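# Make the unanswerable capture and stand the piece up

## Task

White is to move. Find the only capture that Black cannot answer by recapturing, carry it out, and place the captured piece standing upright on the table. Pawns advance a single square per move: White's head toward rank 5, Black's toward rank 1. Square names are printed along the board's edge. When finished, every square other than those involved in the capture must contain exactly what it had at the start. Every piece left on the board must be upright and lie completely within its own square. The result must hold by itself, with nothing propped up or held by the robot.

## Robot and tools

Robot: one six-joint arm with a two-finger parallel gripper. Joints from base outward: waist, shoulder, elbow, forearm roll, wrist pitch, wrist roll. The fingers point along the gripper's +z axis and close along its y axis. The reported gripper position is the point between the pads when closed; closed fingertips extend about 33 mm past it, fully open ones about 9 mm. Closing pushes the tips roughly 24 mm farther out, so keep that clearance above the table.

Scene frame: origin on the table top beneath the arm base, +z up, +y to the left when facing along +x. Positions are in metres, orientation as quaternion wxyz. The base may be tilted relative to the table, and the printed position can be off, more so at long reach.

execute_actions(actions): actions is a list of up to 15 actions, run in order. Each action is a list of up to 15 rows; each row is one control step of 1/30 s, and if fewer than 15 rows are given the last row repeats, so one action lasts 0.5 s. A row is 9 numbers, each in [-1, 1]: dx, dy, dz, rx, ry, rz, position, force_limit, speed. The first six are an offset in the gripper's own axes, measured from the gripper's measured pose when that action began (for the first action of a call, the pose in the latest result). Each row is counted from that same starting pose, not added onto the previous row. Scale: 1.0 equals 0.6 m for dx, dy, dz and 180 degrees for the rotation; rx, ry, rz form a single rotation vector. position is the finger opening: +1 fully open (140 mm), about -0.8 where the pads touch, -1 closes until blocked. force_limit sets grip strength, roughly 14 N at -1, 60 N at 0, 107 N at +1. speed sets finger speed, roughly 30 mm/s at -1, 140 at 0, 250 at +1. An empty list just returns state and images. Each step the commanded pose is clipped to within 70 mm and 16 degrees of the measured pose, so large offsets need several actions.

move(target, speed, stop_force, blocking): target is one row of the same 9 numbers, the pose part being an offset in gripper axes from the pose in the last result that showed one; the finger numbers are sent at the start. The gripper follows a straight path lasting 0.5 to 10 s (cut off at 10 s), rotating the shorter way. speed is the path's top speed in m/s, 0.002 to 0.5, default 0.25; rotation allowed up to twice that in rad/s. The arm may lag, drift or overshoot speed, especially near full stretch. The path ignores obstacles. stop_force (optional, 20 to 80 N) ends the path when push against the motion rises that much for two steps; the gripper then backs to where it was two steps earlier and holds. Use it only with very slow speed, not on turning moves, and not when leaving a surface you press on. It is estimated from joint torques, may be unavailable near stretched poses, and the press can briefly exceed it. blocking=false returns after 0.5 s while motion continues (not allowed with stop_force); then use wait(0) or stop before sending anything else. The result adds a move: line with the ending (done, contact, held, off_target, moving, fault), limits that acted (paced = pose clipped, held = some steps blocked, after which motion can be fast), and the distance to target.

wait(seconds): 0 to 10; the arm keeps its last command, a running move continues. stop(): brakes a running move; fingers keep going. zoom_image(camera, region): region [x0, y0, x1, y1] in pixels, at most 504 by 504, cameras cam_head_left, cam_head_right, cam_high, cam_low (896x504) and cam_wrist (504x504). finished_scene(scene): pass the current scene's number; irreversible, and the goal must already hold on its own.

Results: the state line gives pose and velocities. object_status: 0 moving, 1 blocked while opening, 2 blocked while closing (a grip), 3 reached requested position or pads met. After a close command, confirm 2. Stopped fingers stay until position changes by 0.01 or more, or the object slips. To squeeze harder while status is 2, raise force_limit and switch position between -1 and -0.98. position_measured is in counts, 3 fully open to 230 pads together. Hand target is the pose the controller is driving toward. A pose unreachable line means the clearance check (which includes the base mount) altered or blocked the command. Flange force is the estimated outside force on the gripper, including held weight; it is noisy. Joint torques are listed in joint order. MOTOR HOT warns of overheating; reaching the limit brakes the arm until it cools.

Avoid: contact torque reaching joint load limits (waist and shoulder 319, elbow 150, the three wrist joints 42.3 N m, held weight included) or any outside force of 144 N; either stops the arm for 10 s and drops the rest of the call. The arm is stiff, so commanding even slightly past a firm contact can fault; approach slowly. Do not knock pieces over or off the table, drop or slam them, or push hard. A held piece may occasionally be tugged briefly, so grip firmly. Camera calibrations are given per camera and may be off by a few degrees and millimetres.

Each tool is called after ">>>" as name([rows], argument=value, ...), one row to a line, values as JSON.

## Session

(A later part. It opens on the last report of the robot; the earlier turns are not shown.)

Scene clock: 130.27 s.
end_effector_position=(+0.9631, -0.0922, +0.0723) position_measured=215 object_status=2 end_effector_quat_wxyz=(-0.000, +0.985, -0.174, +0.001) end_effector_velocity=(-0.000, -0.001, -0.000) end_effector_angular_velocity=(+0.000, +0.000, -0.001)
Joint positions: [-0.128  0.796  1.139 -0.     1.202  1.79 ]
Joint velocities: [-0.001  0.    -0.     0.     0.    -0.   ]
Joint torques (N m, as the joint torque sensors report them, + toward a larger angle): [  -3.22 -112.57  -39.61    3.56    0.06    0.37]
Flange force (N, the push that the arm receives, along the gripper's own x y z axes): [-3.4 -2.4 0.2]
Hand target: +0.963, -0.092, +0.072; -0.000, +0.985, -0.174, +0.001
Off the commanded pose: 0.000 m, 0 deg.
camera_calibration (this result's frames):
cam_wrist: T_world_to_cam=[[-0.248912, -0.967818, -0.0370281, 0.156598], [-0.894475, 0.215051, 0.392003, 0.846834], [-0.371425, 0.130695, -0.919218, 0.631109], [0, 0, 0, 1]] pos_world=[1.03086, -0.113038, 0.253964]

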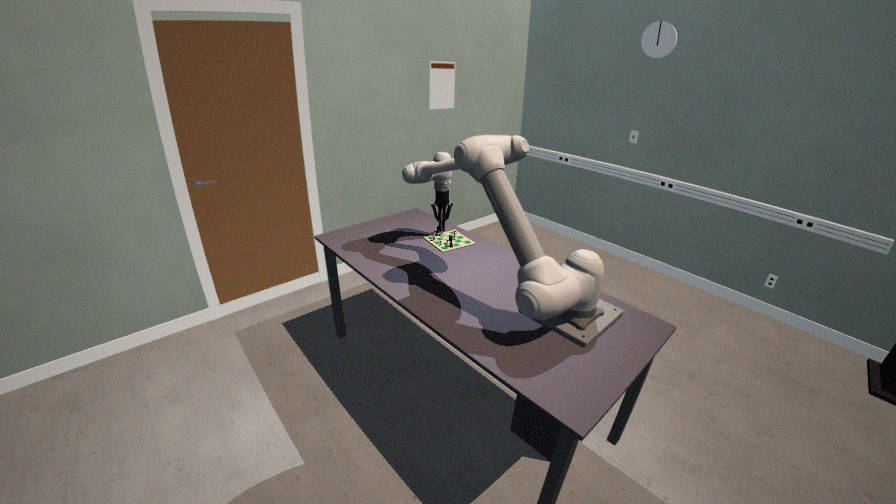

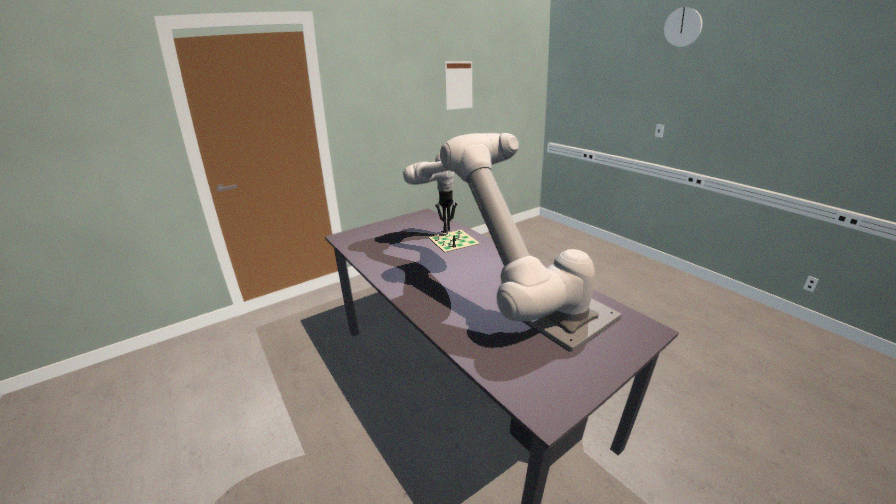

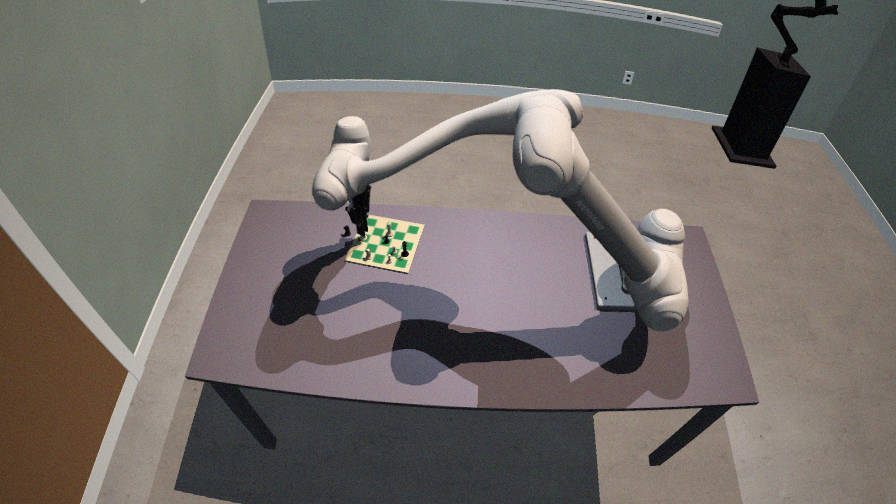

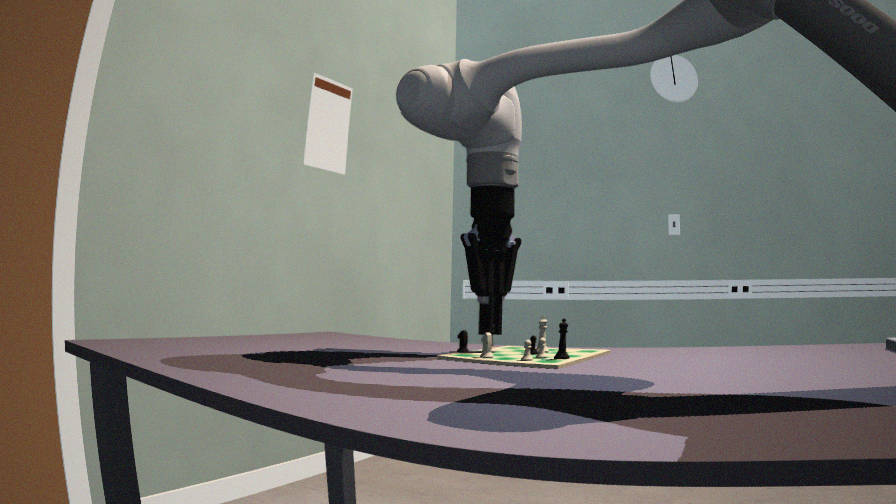

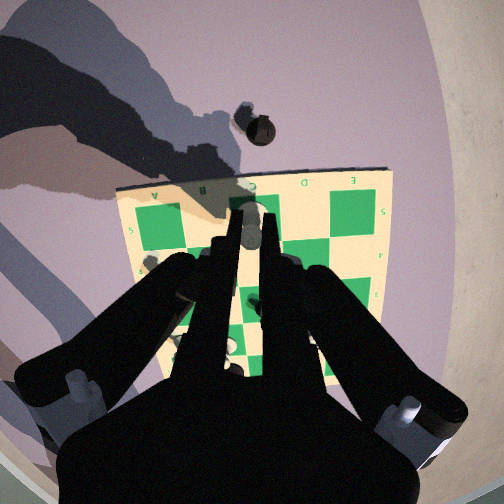

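>>> execute_actions([
  [[0,0,-0.0015,0,0,0,-1,0,-0.5],[0,0,-0.0035,0,0,0,-1,0,-0.5],[0,0,-0.0055,0,0,0,-1,0,-0.5],[0.0001,0.0011,-0.0072,0,0,0,-1,0,-0.5],[0.0006,0.0045,-0.0083,0,0,0,-1,0,-0.5],[0.0013,0.0099,-0.0087,0,0,0,-1,0,-0.5],[0.0022,0.0169,-0.0087,0,0,0,-1,0,-0.5],[0.0033,0.025,-0.0087,0,0,0,-1,0,-0.5],[0.0044,0.0338,-0.0087,0,0,0,-1,0,-0.5],[0.0055,0.0425,-0.0087,0,0,0,-1,0,-0.5],[0.0066,0.0506,-0.0085,0,0,0,-1,0,-0.5],[0.0075,0.0576,-0.008,0,0,0,-1,0,-0.5],[0.0082,0.063,-0.0072,0,0,0,-1,0,-0.5],[0.0087,0.0664,-0.0063,0,0,0,-1,0,-0.5],[0.0088,0.0675,-0.0058,0,0,0,-1,0,-0.5]],
])

>>> wait(seconds=0.4)

>>> zoom_image(camera="cam_wrist", region=[185, 160, 325, 300])

>>> zoom_image(camera="cam_low", region=[460, 300, 540, 370])

Scene clock: 149.07 s.
end_effector_position=(+0.9555, -0.1254, +0.0768) position_measured=215 object_status=2 end_effector_quat_wxyz=(-0.000, +0.985, -0.174, +0.001) end_effector_velocity=(-0.021, -0.100, -0.012) end_effector_angular_velocity=(-0.001, -0.002, +0.000)
Joint positions: [-0.163  0.787  1.147  0.     1.204  1.755]
Joint velocities: [-0.106 -0.007  0.036 -0.    -0.03  -0.106]
Joint torques (N m, as the joint torque sensors report them, + toward a larger angle): [   1.96 -114.07  -40.57    4.17    0.15    0.05]
Flange force (N, the push that the arm receives, along the gripper's own x y z axes): [-3.0 -4.3 3.5]
Hand target: +0.954, -0.132, +0.076; -0.000, +0.985, -0.174, +0.001
Off the commanded pose: 0.007 m, 0 deg.
camera_calibration (this result's frames):
cam_wrist: T_world_to_cam=[[-0.249261, -0.96773, -0.036988, 0.123144], [-0.894237, 0.215333, 0.392393, 0.845203], [-0.371766, 0.130884, -0.919054, 0.637118], [0, 0, 0, 1]] pos_world=[1.02337, -0.146218, 0.258449]

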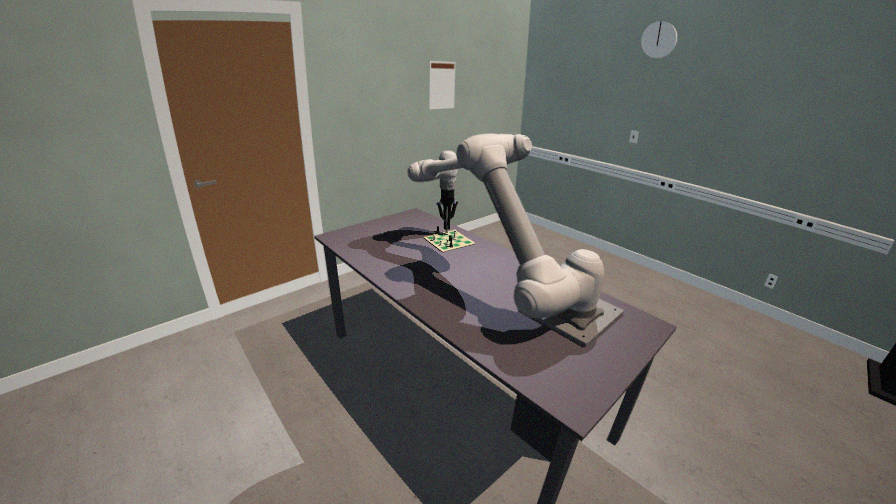

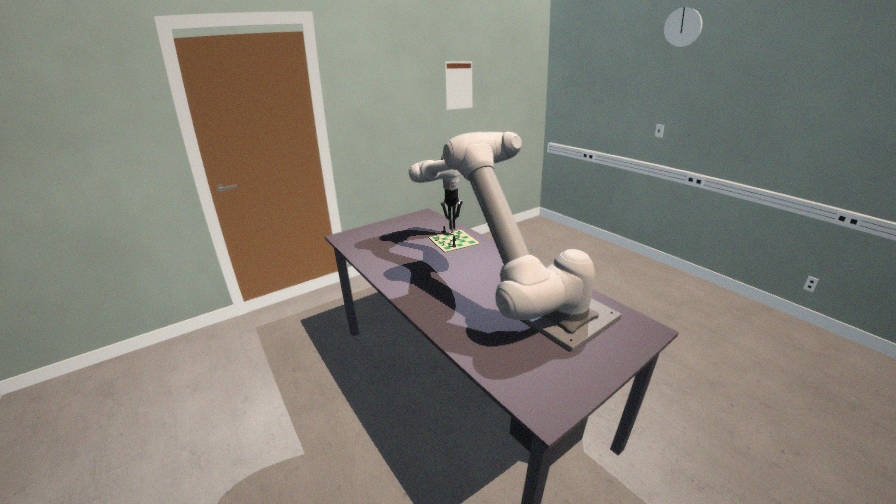

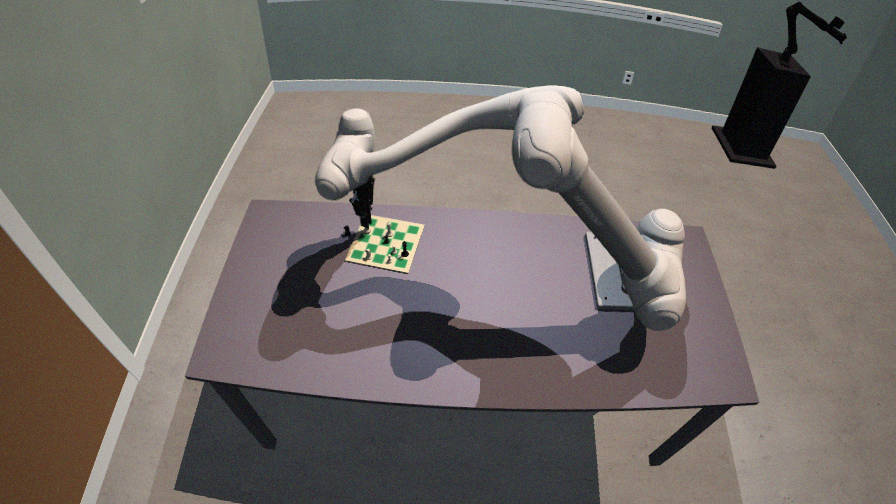

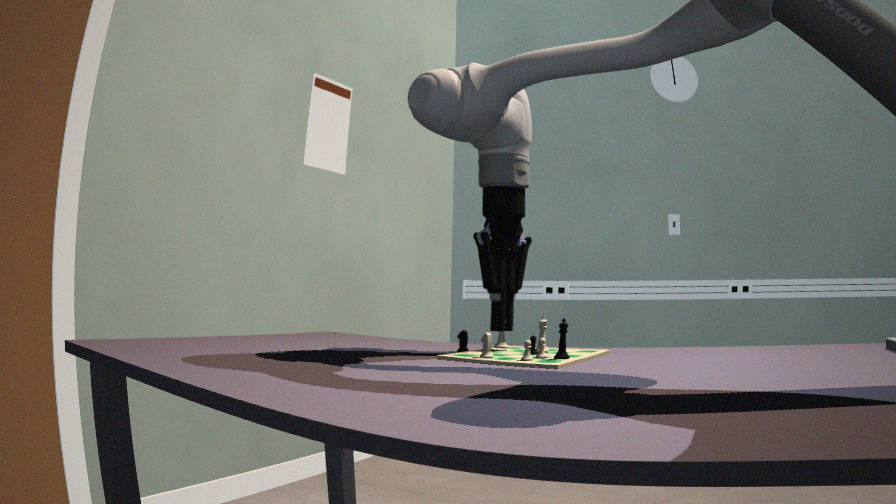

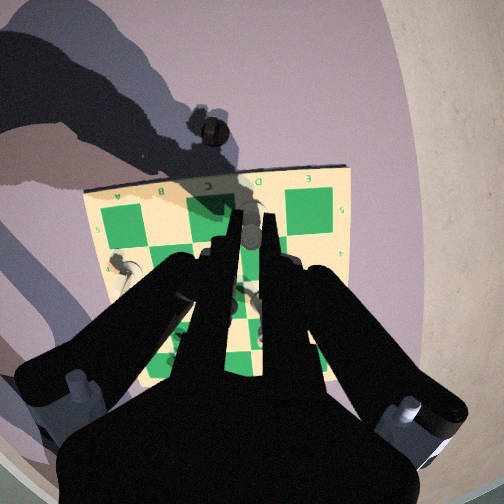

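Scene clock: 149.47 s.
end_effector_position=(+0.9542, -0.1320, +0.0758) position_measured=215 object_status=2 end_effector_quat_wxyz=(-0.000, +0.985, -0.174, +0.001) end_effector_velocity=(-0.001, +0.001, -0.002) end_effector_angular_velocity=(+0.000, +0.002, +0.002)
Joint positions: [-0.17   0.786  1.149 -0.     1.201  1.748]
Joint velocities: [ 0.001  0.001  0.002 -0.    -0.001 -0.001]
Joint torques (N m, as the joint torque sensors report them, + toward a larger angle): [  -3.99 -115.17  -40.66    4.06    0.23    0.3 ]
Flange force (N, the push that the arm receives, along the gripper's own x y z axes): [-1.5 -3.9 4.3]
Hand target: +0.954, -0.132, +0.076; -0.000, +0.985, -0.174, +0.001
Off the commanded pose: 0.000 m, 0 deg.
wait: 0.40 s; at rest by 0.27 s
camera_calibration (this result's frames):
cam_wrist: T_world_to_cam=[[-0.248969, -0.967808, -0.0369094, 0.11606], [-0.894438, 0.215143, 0.392038, 0.846017], [-0.371476, 0.130618, -0.919208, 0.636243], [0, 0, 0, 1]] pos_world=[1.02195, -0.152796, 0.257453]

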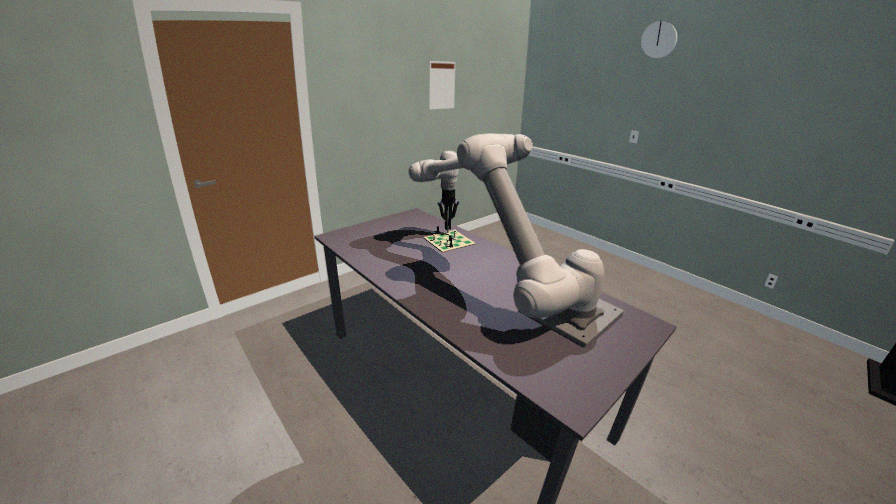

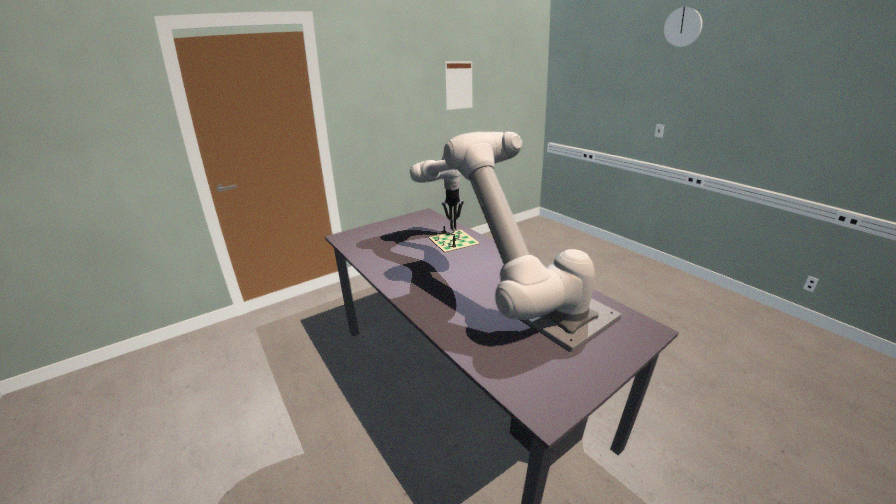

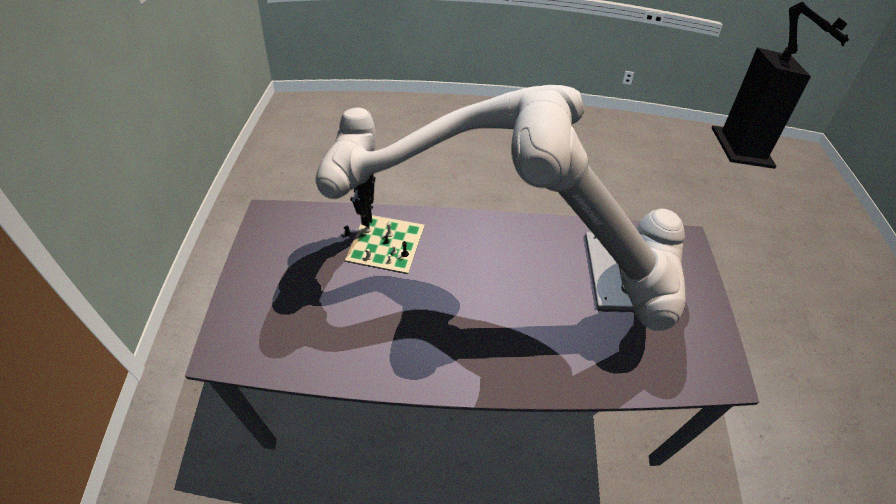

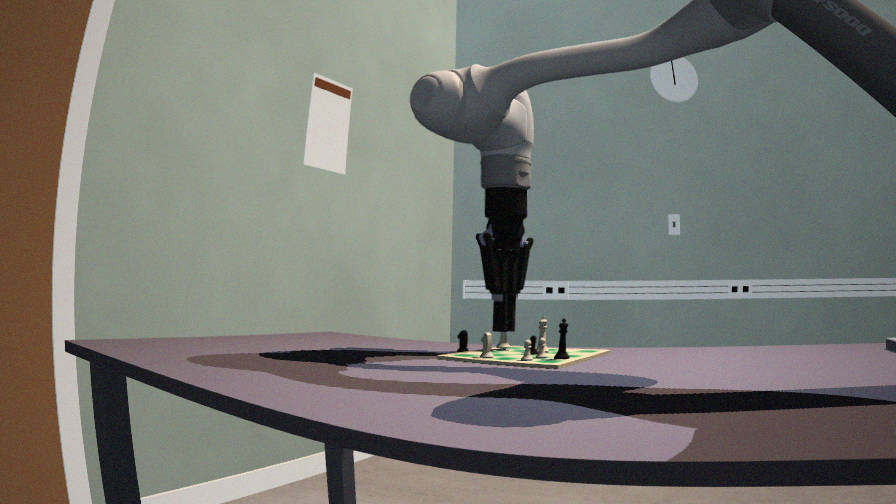

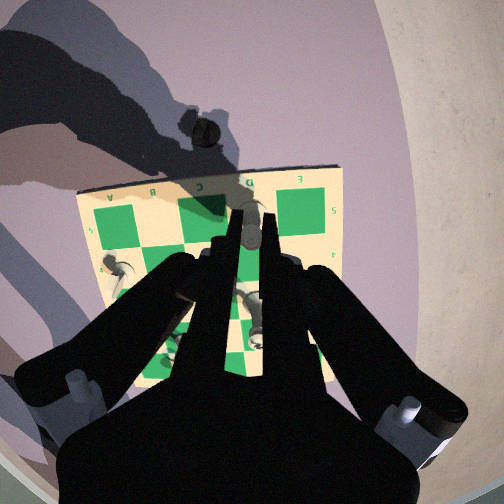

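Region (185, 160, 325, 300) of cam_wrist's 504x504 image, scaled by 3.600, with more detail than that image has.

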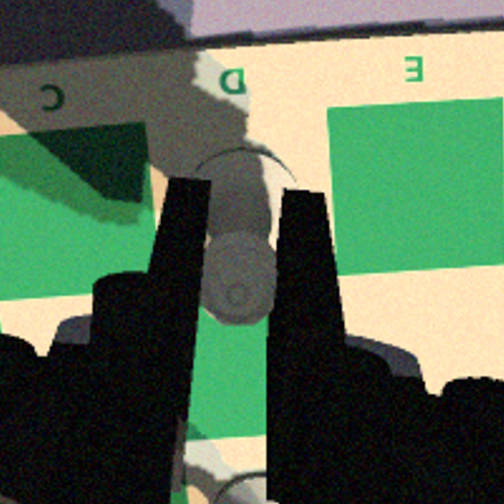

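Region (460, 300, 540, 370) of cam_low's 896x504 image, scaled by 6.300, with more detail than that image has; it fills the top 441 rows of this view, and the rest is white.

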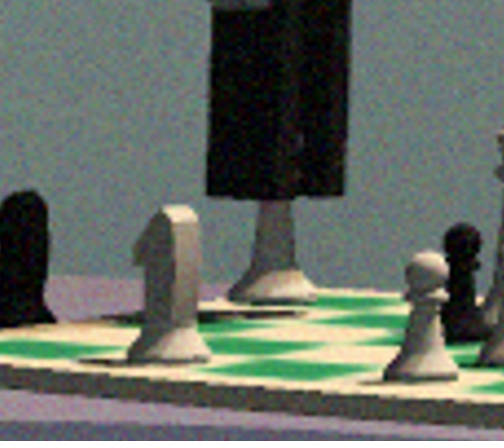

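The queen is centered over d5, so I'm lowering and releasing it.

>>> execute_actions([
  [[0,0,0.0007,0,0,0,-1,0,-0.5],[0,0,0.0016,0,0,0,-1,0,-0.5],[0,0,0.0026,0,0,0,-1,0,-0.5],[0,0,0.0035,0,0,0,-1,0,-0.5],[0,0,0.0043,0,0,0,-1,0,-0.5],[0,0,0.0048,0,0,0,-1,0,-0.5],[0,0,0.0051,0,0,0,-1,0,-0.5],[0,0,0.0051,0,0,0,-1,0,-0.5],[0,0,0.0051,0,0,0,-1,0,-0.5],[0,0,0.0051,0,0,0,-1,0,-0.5],[0,0,0.0051,0,0,0,-1,0,-0.5],[0,0,0.0051,0,0,0,-0.4,0,-0.3]],
])

>>> zoom_image(camera="cam_low", region=[460, 300, 540, 370])

Scene clock: 156.50 s.
end_effector_position=(+0.9542, -0.1320, +0.0728) position_measured=202 object_status=0 end_effector_quat_wxyz=(-0.000, +0.985, -0.174, +0.001) end_effector_velocity=(-0.000, +0.002, -0.001) end_effector_angular_velocity=(+0.000, +0.001, +0.003)
Joint positions: [-0.17   0.788  1.152 -0.     1.197  1.748]
Joint velocities: [ 0.002  0.001  0.001  0.    -0.    -0.001]
Joint torques (N m, as the joint torque sensors report them, + toward a larger angle): [  -2.45 -115.42  -40.9     3.7     0.08    0.3 ]
Flange force (N, the push that the arm receives, along the gripper's own x y z axes): [-2.2 -2.6 3.6]
Hand target: +0.954, -0.132, +0.073; -0.000, +0.985, -0.174, +0.001
Off the commanded pose: 0.000 m, 0 deg.
camera_calibration (this result's frames):
cam_wrist: T_world_to_cam=[[-0.248977, -0.967806, -0.0368947, 0.115925], [-0.89446, 0.215165, 0.391976, 0.847232], [-0.371419, 0.130594, -0.919235, 0.633449], [0, 0, 0, 1]] pos_world=[1.02195, -0.152826, 0.254471]

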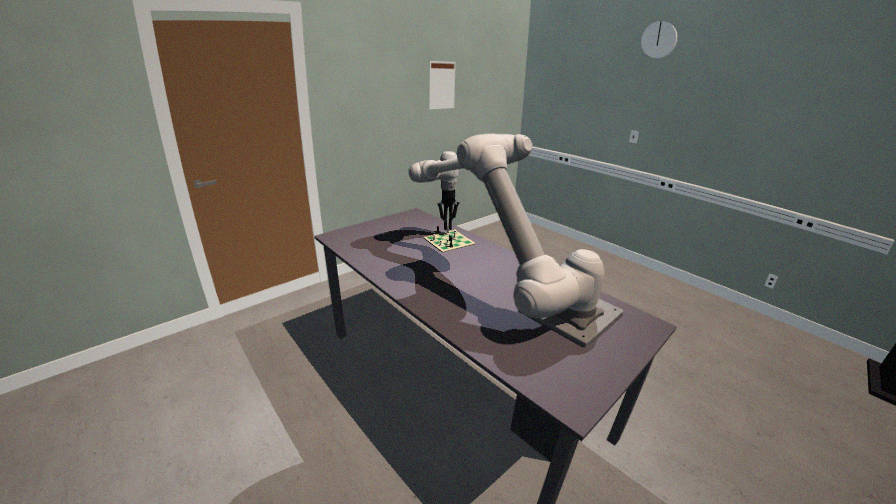

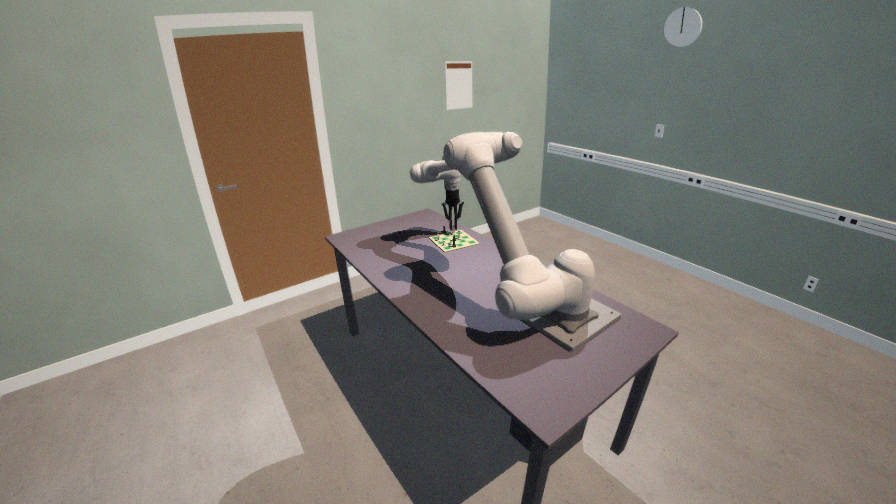

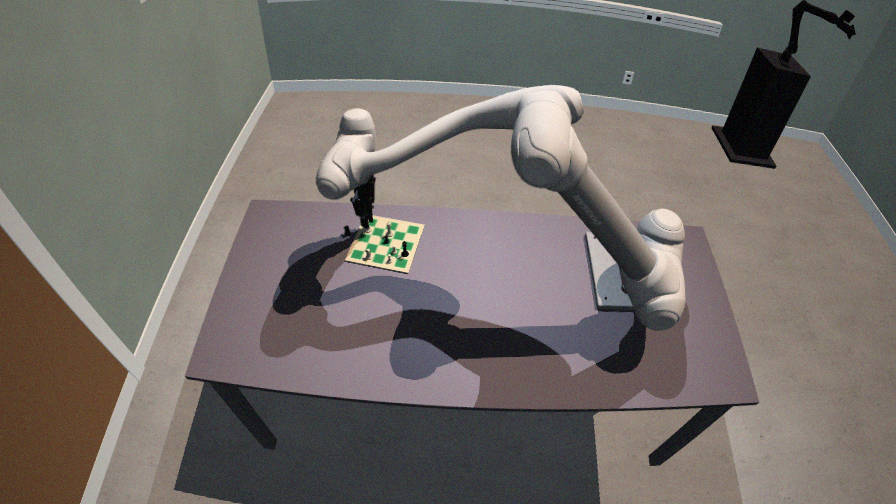

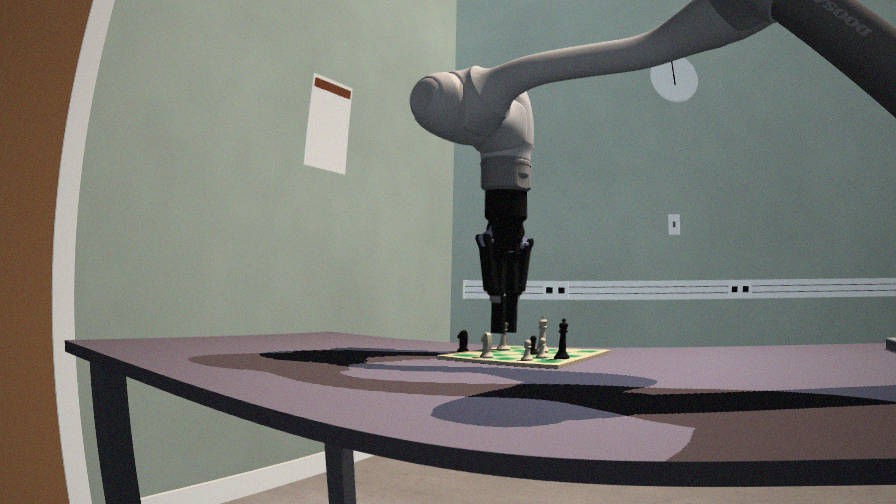

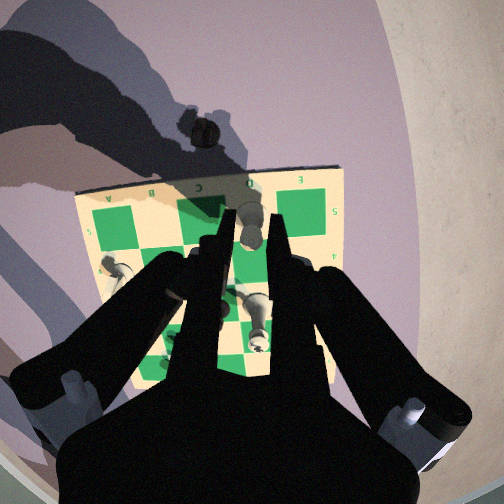

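Region (460, 300, 540, 370) of cam_low's 896x504 image, scaled by 6.300, with more detail than that image has; it fills the top 441 rows of this view, and the rest is white.

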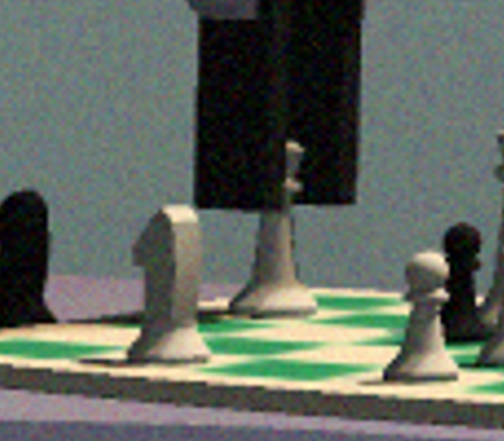

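>>> move(target=[0, 0, -0.075, 0, 0, 0, -0.4, 0, -0.3], speed=0.15)

>>> zoom_image(camera="cam_wrist", region=[170, 110, 340, 280])

>>> zoom_image(camera="cam_high", region=[330, 200, 430, 280])

Scene clock: 161.87 s.
end_effector_position=(+0.9541, -0.1320, +0.1177) position_measured=179 object_status=3 end_effector_quat_wxyz=(-0.000, +0.985, -0.174, +0.001) end_effector_velocity=(-0.000, -0.000, +0.001) end_effector_angular_velocity=(-0.000, +0.000, -0.001)
Joint positions: [-0.17   0.761  1.115 -0.     1.26   1.748]
Joint velocities: [-0.    -0.001  0.    -0.     0.001  0.001]
Joint torques (N m, as the joint torque sensors report them, + toward a larger angle): [  -2.42 -113.56  -40.66    3.98    0.34    0.3 ]
Flange force (N, the push that the arm receives, along the gripper's own x y z axes): [-0.2 -2.2 2.7]
Hand target: +0.954, -0.132, +0.118; -0.000, +0.985, -0.174, +0.001
Off the commanded pose: 0.000 m, 0 deg.
move: done
camera_calibration (this result's frames):
cam_wrist: T_world_to_cam=[[-0.248947, -0.967814, -0.036889, 0.117566], [-0.894446, 0.215133, 0.392026, 0.829512], [-0.371473, 0.130589, -0.919214, 0.674734], [0, 0, 0, 1]] pos_world=[1.02187, -0.152786, 0.299372]

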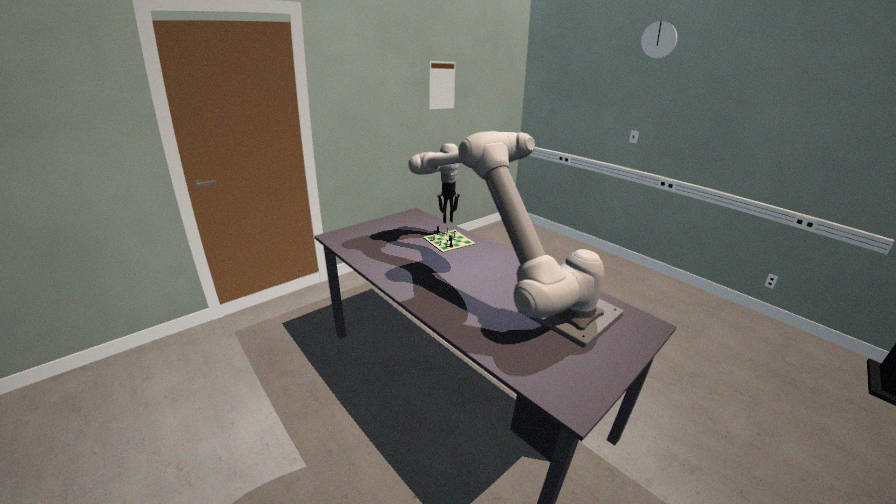

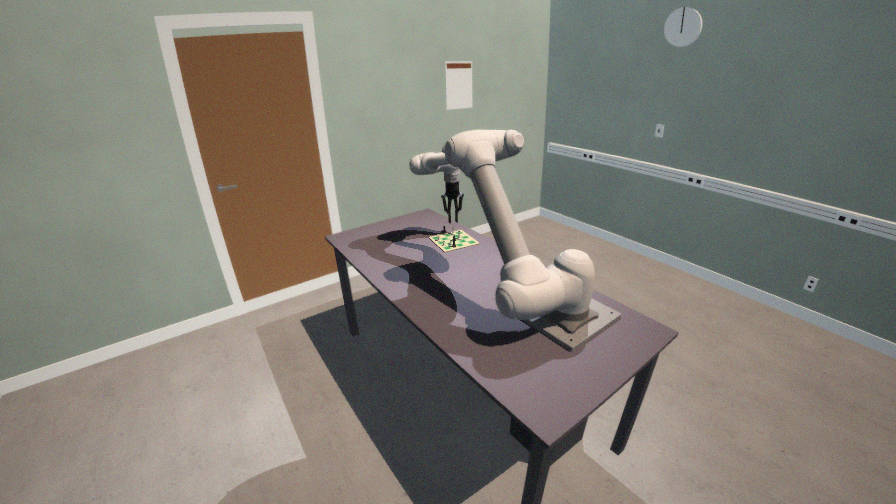

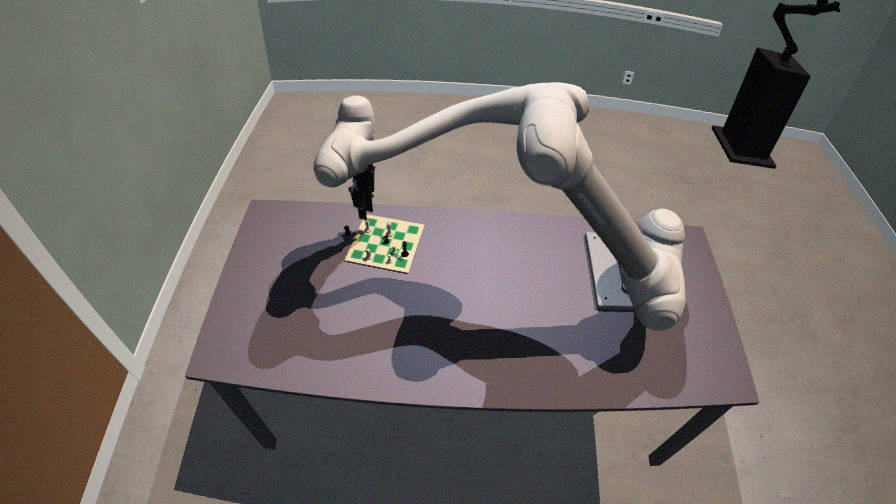

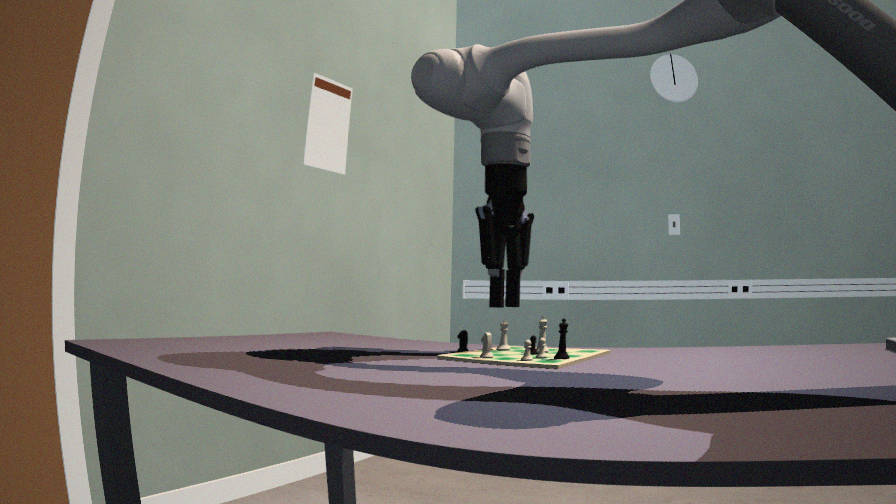

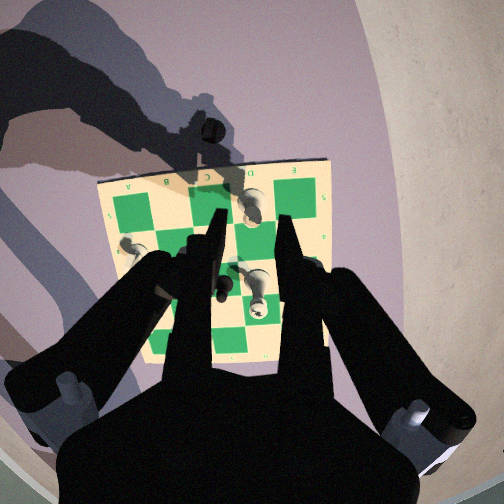

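Region (170, 110, 340, 280) of cam_wrist's 504x504 image, scaled by 2.965, with more detail than that image has.

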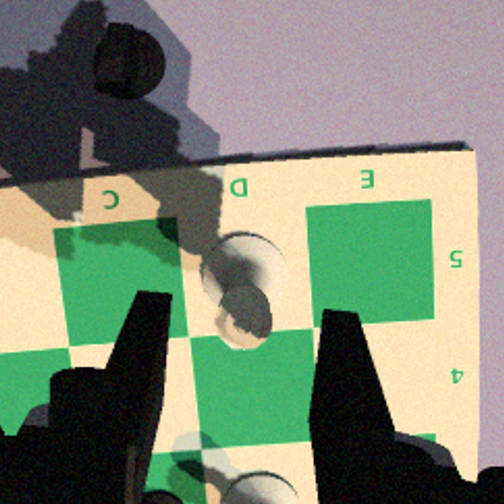

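Region (330, 200, 430, 280) of cam_high's 896x504 image, scaled by 5.040, with more detail than that image has; it fills the top 403 rows of this view, and the rest is white.

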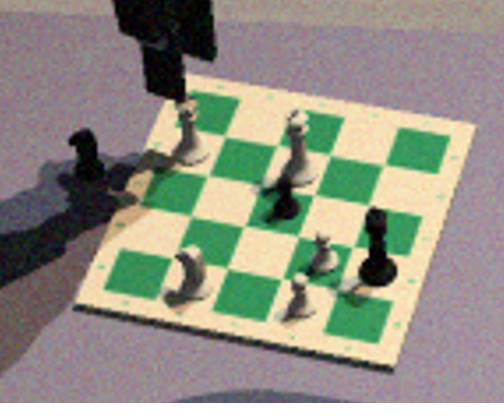

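The queen is centered on d5, the knight is upright on the table, and the other pieces haven't moved.

>>> finished_scene(scene=2)

The scene is finished: the task was done.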